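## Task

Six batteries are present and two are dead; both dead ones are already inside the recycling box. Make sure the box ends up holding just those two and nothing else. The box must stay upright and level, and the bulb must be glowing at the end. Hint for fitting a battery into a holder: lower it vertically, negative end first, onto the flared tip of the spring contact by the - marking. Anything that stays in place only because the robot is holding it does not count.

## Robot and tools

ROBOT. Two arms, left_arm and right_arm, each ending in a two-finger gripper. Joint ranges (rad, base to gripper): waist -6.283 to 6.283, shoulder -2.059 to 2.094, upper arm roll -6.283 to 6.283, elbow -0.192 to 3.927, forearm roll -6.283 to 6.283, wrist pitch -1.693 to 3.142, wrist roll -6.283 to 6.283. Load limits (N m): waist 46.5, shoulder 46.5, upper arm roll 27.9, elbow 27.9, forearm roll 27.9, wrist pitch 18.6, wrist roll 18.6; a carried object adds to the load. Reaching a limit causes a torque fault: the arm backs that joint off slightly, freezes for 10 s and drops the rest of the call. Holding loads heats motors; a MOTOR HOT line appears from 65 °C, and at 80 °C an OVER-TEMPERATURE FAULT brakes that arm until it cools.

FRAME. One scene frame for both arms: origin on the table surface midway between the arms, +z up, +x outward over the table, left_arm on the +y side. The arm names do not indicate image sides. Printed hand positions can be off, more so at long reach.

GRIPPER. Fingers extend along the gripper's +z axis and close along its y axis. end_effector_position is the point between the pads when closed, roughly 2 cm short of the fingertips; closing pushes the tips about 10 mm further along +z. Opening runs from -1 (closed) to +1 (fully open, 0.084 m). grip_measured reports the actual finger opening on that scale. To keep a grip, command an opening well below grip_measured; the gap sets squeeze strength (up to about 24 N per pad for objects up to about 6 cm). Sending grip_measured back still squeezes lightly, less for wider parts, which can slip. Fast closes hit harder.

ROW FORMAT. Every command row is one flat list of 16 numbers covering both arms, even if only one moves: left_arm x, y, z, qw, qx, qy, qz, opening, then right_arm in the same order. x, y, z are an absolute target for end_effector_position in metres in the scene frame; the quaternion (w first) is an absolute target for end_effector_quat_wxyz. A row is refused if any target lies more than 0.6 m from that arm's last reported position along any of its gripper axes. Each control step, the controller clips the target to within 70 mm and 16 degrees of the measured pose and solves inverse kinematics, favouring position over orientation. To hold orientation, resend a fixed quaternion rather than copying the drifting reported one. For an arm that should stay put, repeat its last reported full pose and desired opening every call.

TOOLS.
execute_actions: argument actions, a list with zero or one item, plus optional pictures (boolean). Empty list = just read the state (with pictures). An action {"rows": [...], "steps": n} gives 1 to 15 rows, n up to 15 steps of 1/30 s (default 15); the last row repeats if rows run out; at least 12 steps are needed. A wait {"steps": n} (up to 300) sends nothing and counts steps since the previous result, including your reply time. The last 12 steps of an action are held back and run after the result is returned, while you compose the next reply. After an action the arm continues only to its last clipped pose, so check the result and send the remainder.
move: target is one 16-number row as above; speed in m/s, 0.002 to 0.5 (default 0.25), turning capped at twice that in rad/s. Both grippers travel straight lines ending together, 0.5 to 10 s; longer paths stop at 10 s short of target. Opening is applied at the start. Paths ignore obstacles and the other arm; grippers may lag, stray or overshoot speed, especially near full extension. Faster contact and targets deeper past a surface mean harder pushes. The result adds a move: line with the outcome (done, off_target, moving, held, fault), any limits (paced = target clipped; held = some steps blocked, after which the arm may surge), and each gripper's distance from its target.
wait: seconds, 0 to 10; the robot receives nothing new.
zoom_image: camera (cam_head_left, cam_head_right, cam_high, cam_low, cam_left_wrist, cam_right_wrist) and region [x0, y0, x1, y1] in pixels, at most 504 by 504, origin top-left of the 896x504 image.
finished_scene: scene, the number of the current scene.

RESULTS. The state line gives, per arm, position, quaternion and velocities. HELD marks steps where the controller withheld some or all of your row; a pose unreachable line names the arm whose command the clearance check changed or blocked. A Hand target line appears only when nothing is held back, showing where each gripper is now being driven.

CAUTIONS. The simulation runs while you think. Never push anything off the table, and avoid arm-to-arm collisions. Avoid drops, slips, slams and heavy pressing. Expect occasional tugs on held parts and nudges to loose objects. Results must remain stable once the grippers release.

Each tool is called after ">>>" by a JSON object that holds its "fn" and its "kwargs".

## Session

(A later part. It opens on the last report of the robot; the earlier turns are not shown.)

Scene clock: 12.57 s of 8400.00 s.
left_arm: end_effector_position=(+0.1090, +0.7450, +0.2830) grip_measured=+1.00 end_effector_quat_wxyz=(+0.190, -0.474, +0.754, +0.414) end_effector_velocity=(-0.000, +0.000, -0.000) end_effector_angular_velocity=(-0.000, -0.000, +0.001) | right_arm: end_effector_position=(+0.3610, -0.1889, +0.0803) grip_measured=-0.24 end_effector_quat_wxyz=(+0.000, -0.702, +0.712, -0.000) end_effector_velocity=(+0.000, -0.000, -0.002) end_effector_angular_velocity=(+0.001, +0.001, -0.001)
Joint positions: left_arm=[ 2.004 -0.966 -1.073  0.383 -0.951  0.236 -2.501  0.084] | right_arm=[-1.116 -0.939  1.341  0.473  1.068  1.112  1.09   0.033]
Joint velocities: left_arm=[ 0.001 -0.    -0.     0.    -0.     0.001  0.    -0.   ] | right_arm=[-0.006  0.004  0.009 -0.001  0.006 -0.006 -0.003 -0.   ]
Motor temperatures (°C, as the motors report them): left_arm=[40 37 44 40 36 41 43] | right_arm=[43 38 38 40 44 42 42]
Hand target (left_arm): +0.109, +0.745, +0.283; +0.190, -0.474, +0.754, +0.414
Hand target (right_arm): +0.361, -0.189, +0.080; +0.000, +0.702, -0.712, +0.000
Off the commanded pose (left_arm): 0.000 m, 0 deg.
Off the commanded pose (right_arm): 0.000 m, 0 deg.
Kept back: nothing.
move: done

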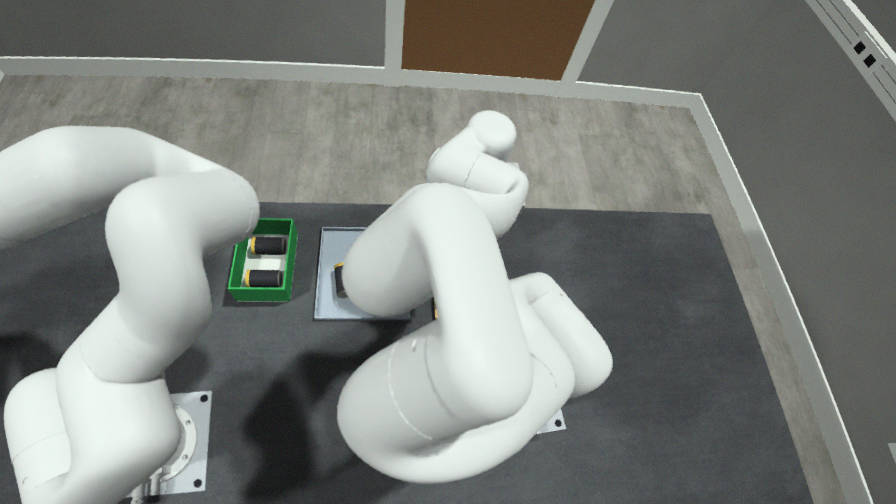

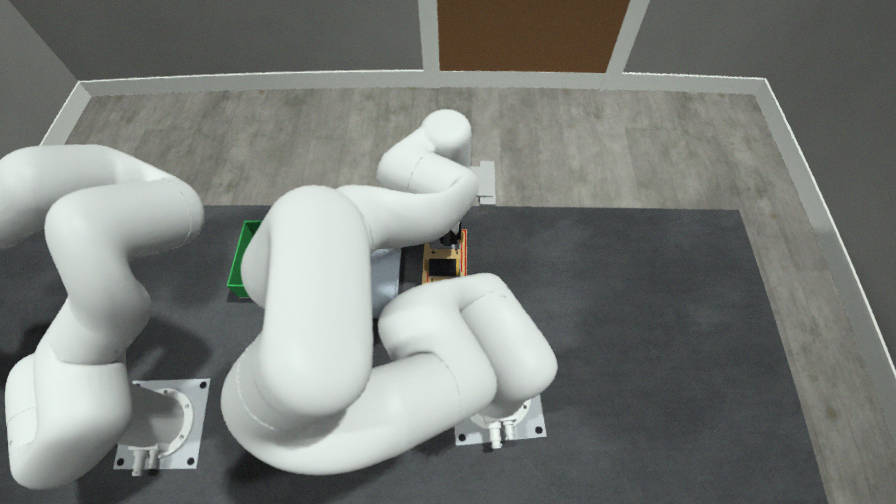

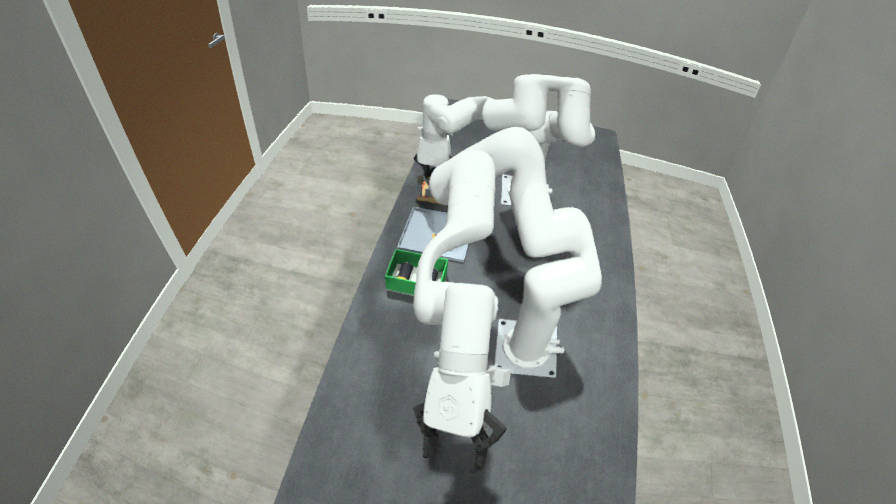

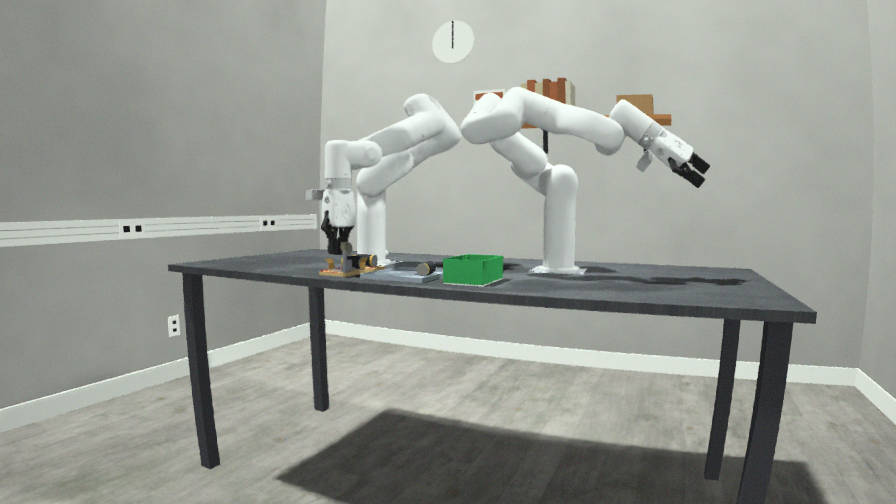

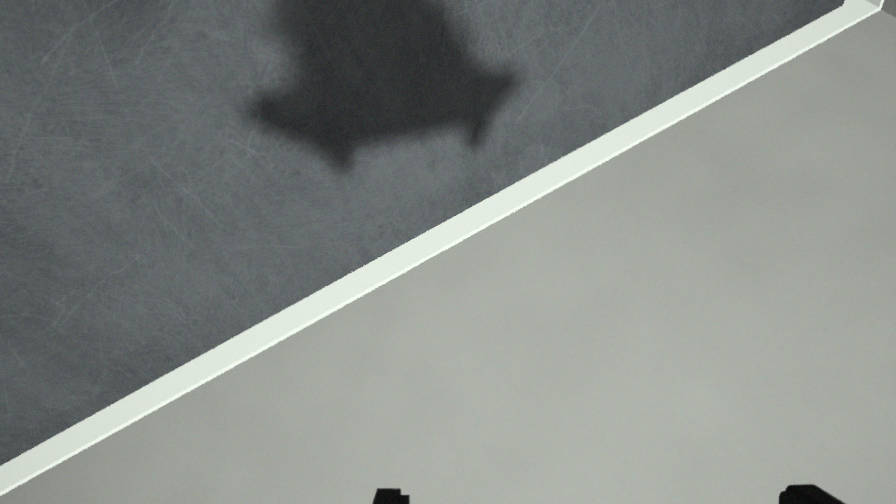

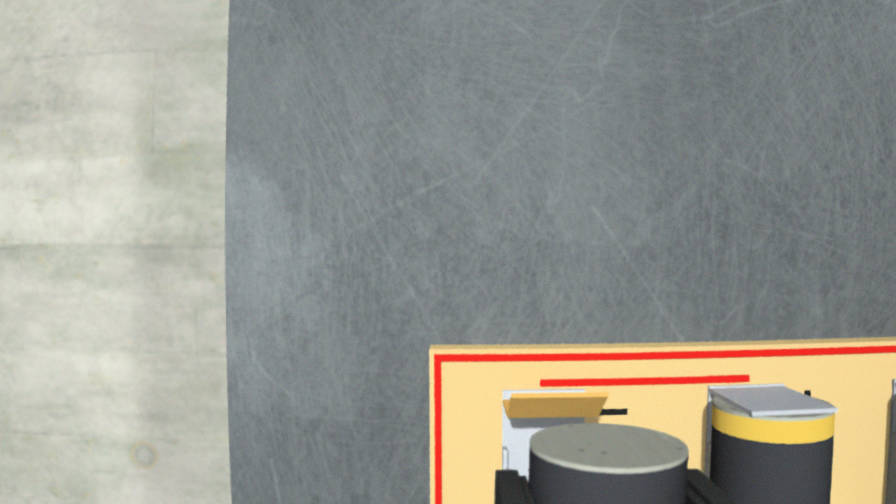

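>>> {"fn": "move", "kwargs": {"target": [0.109,0.745,0.283,0.19,-0.474,0.754,0.414,1,0.366,-0.189,0.064,0,-0.707,0.707,0,-0.7], "speed": 0.03}}

>>> {"fn": "move", "kwargs": {"target": [0.109,0.745,0.283,0.19,-0.474,0.754,0.414,1,0.366,-0.189,0.041,0,-0.707,0.707,0,-0.7], "speed": 0.02}}

>>> {"fn": "zoom_image", "kwargs": {"camera": "cam_low", "region": [290, 190, 410, 290]}}

Scene clock: 14.03 s of 8400.00 s.
left_arm: end_effector_position=(+0.1090, +0.7450, +0.2830) grip_measured=+1.00 end_effector_quat_wxyz=(+0.190, -0.474, +0.754, +0.414) end_effector_velocity=(-0.001, -0.000, -0.000) end_effector_angular_velocity=(-0.000, -0.001, +0.002) | right_arm: end_effector_position=(+0.3660, -0.1890, +0.0642) grip_measured=-0.24 end_effector_quat_wxyz=(+0.000, -0.707, +0.707, -0.000) end_effector_velocity=(+0.001, -0.000, -0.002) end_effector_angular_velocity=(-0.000, -0.000, +0.001)
Joint positions: left_arm=[ 2.004 -0.966 -1.073  0.383 -0.951  0.236 -2.501  0.084] | right_arm=[-1.169 -0.914  1.42   0.481  1.111  1.063  1.056  0.033]
Joint velocities: left_arm=[ 0.    -0.    -0.    -0.001 -0.002  0.     0.     0.   ] | right_arm=[-0.006  0.002  0.009  0.001  0.005 -0.005 -0.004 -0.   ]
Motor temperatures (°C, as the motors report them): left_arm=[40 37 44 40 36 41 43] | right_arm=[43 38 39 40 44 42 42]
Hand target (left_arm): +0.109, +0.745, +0.283; +0.190, -0.474, +0.754, +0.414
Hand target (right_arm): +0.366, -0.189, +0.064; -0.000, +0.707, -0.707, +0.000
Off the commanded pose (left_arm): 0.000 m, 0 deg.
Off the commanded pose (right_arm): 0.000 m, 0 deg.
Kept back: nothing.
move: done

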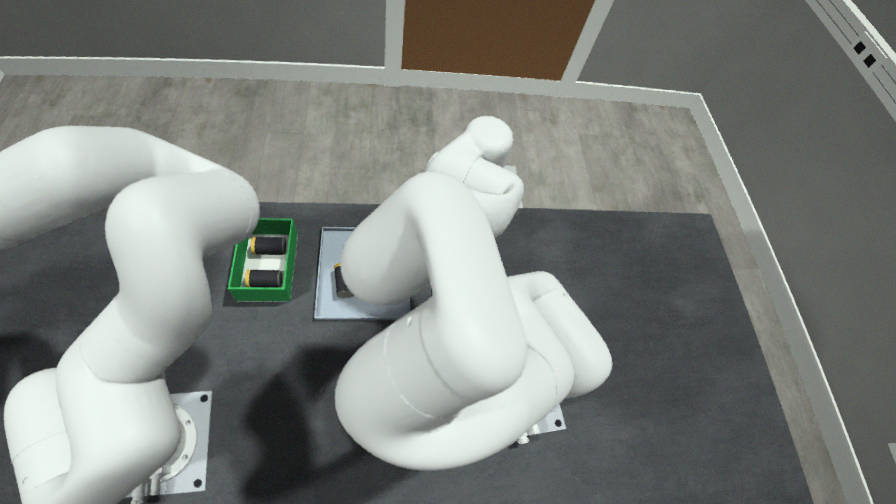

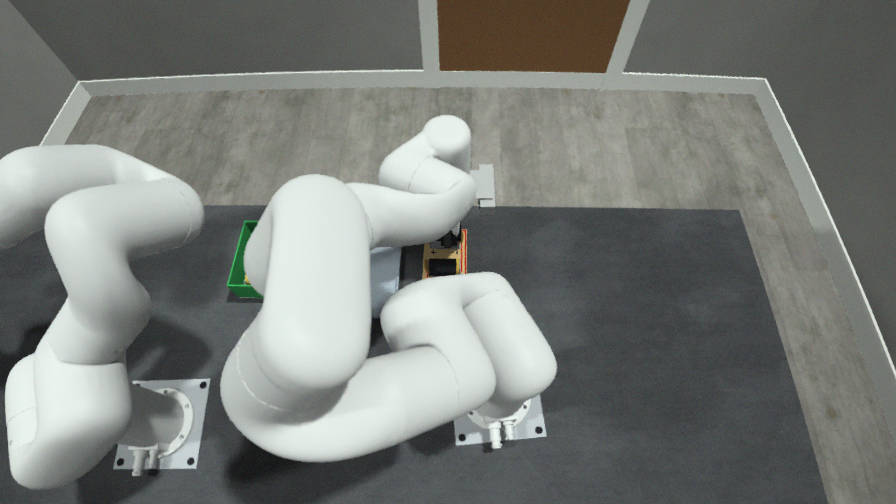

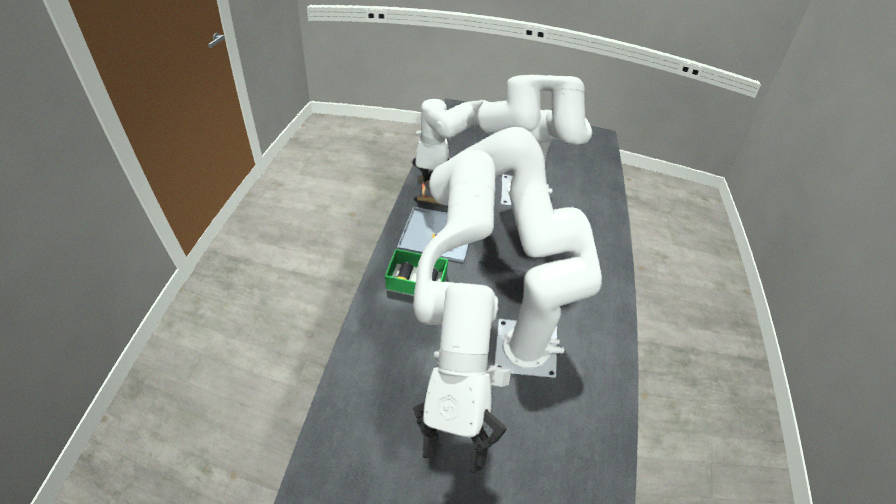

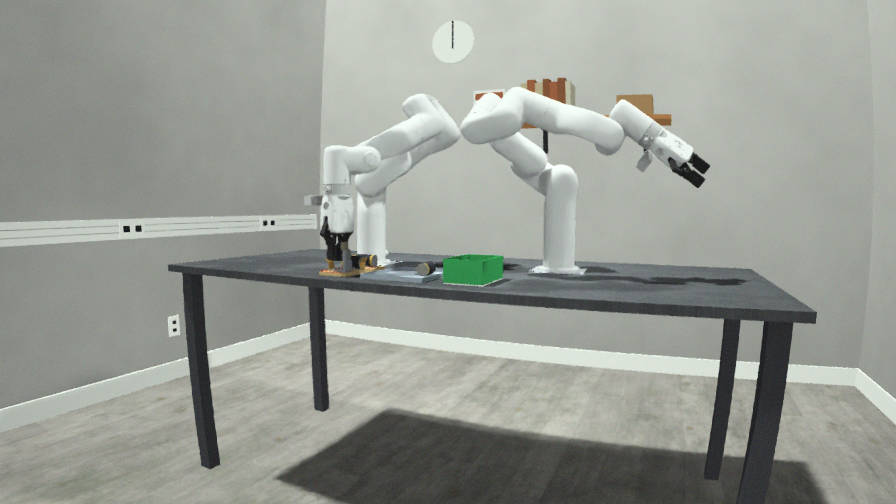

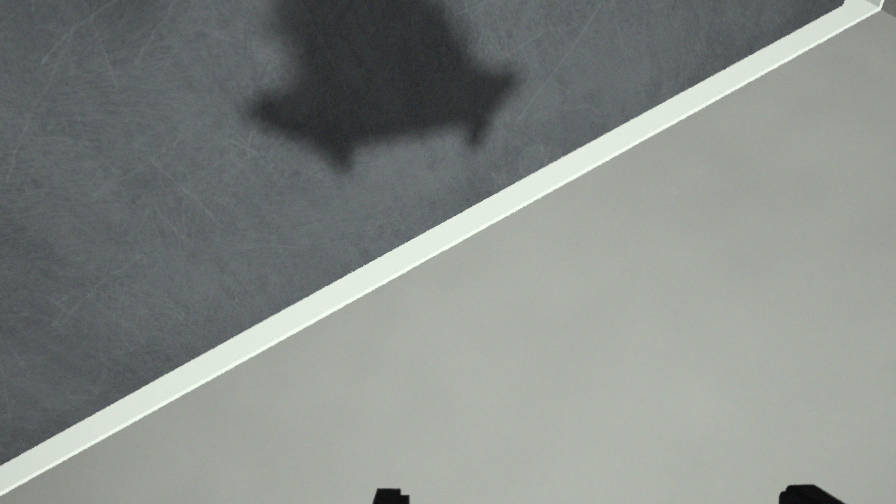

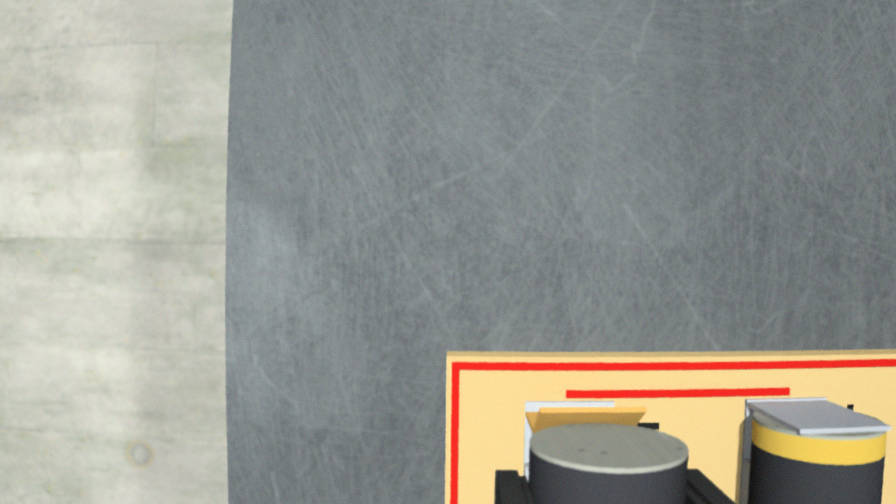

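Scene clock: 15.50 s of 8400.00 s.
left_arm: end_effector_position=(+0.1090, +0.7450, +0.2830) grip_measured=+1.00 end_effector_quat_wxyz=(+0.190, -0.474, +0.754, +0.414) end_effector_velocity=(-0.001, +0.000, -0.000) end_effector_angular_velocity=(-0.001, -0.000, +0.002) | right_arm: end_effector_position=(+0.3660, -0.1890, +0.0412) grip_measured=-0.24 end_effector_quat_wxyz=(-0.000, -0.707, +0.707, -0.000) end_effector_velocity=(+0.001, +0.000, -0.001) end_effector_angular_velocity=(-0.001, -0.002, +0.001)
Joint positions: left_arm=[ 2.004 -0.966 -1.073  0.383 -0.951  0.236 -2.501  0.084] | right_arm=[-1.224 -0.897  1.522  0.477  1.182  1.004  1.026  0.033]
Joint velocities: left_arm=[ 0.001  0.    -0.    -0.001 -0.     0.001 -0.    -0.   ] | right_arm=[-0.005  0.001  0.008  0.001  0.006 -0.005 -0.002 -0.   ]
Motor temperatures (°C, as the motors report them): left_arm=[40 37 44 40 36 41 43] | right_arm=[43 38 39 40 44 42 42]
Hand target (left_arm): +0.109, +0.745, +0.283; +0.190, -0.474, +0.754, +0.414
Hand target (right_arm): +0.366, -0.189, +0.041; -0.000, +0.707, -0.707, +0.000
Off the commanded pose (left_arm): 0.000 m, 0 deg.
Off the commanded pose (right_arm): 0.000 m, 0 deg.
Kept back: nothing.
move: done

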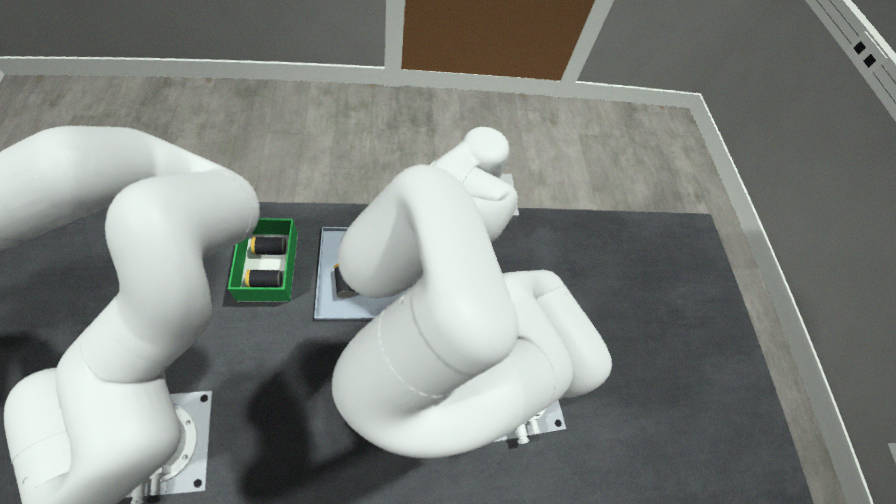

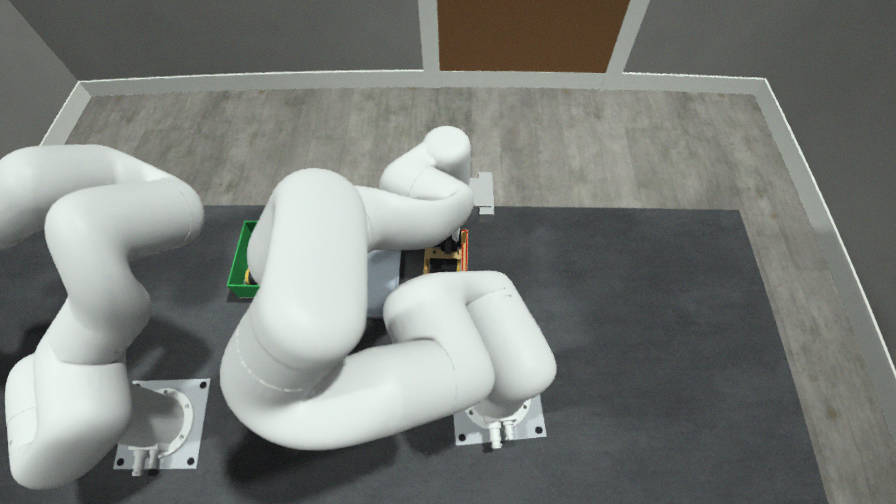

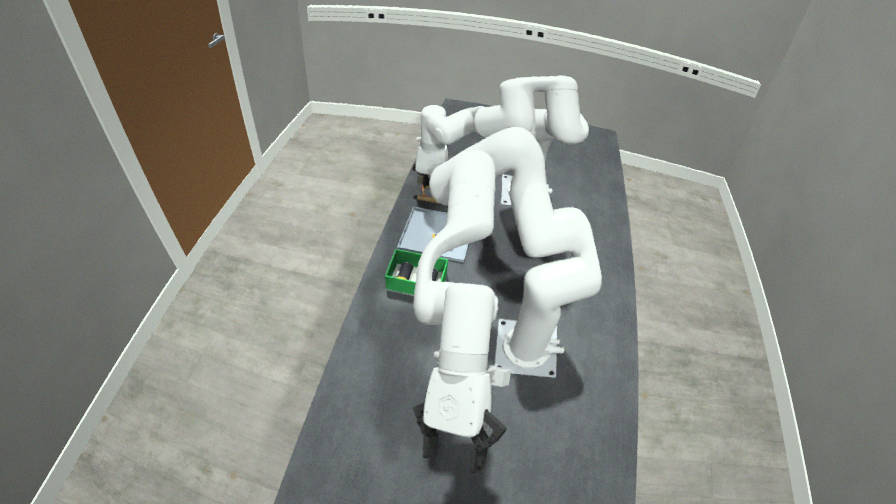

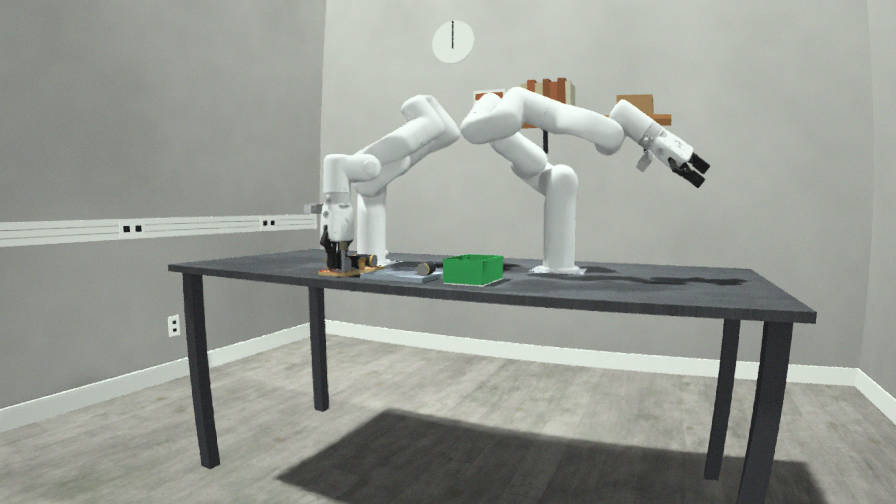

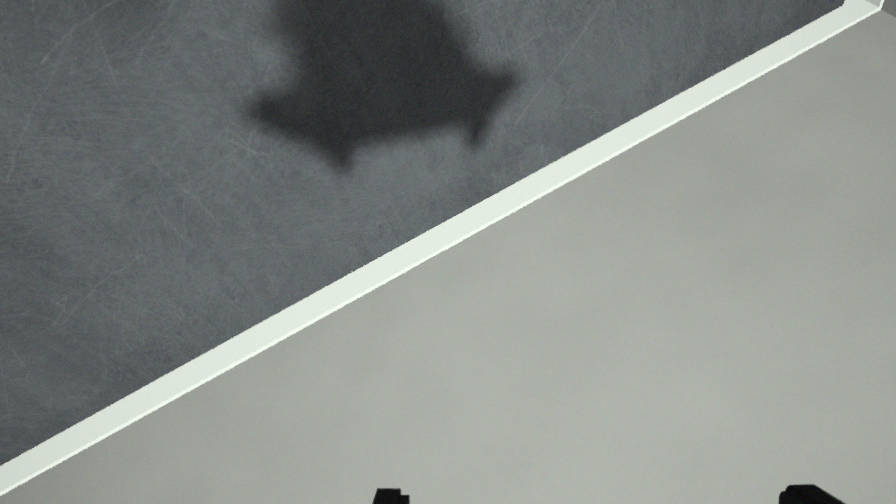

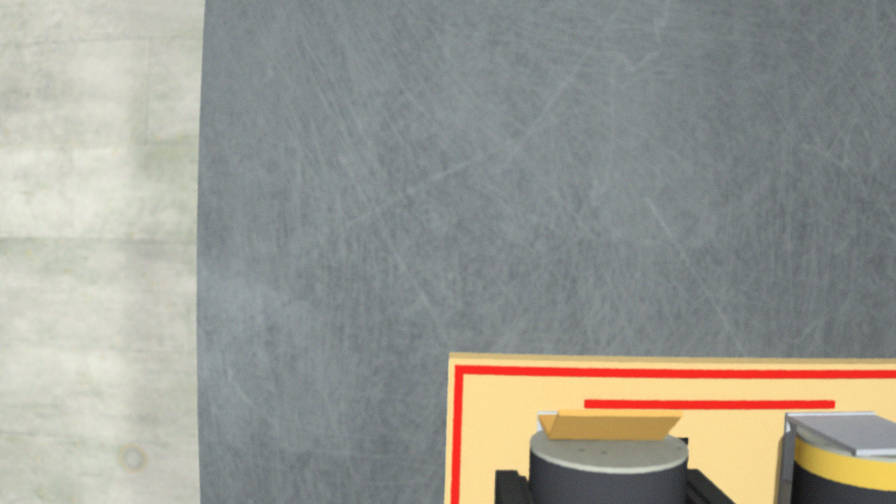

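Region (290, 190, 410, 290) of cam_low's 896x504 image, scaled by 4.200, with more detail than that image has.

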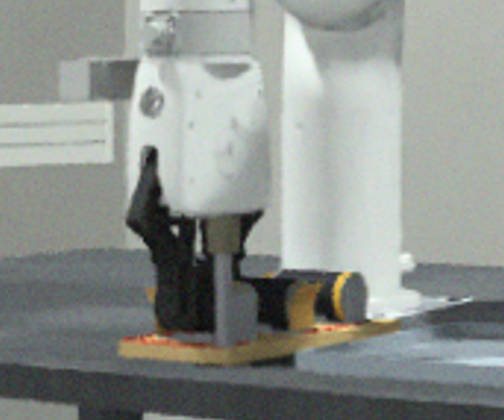

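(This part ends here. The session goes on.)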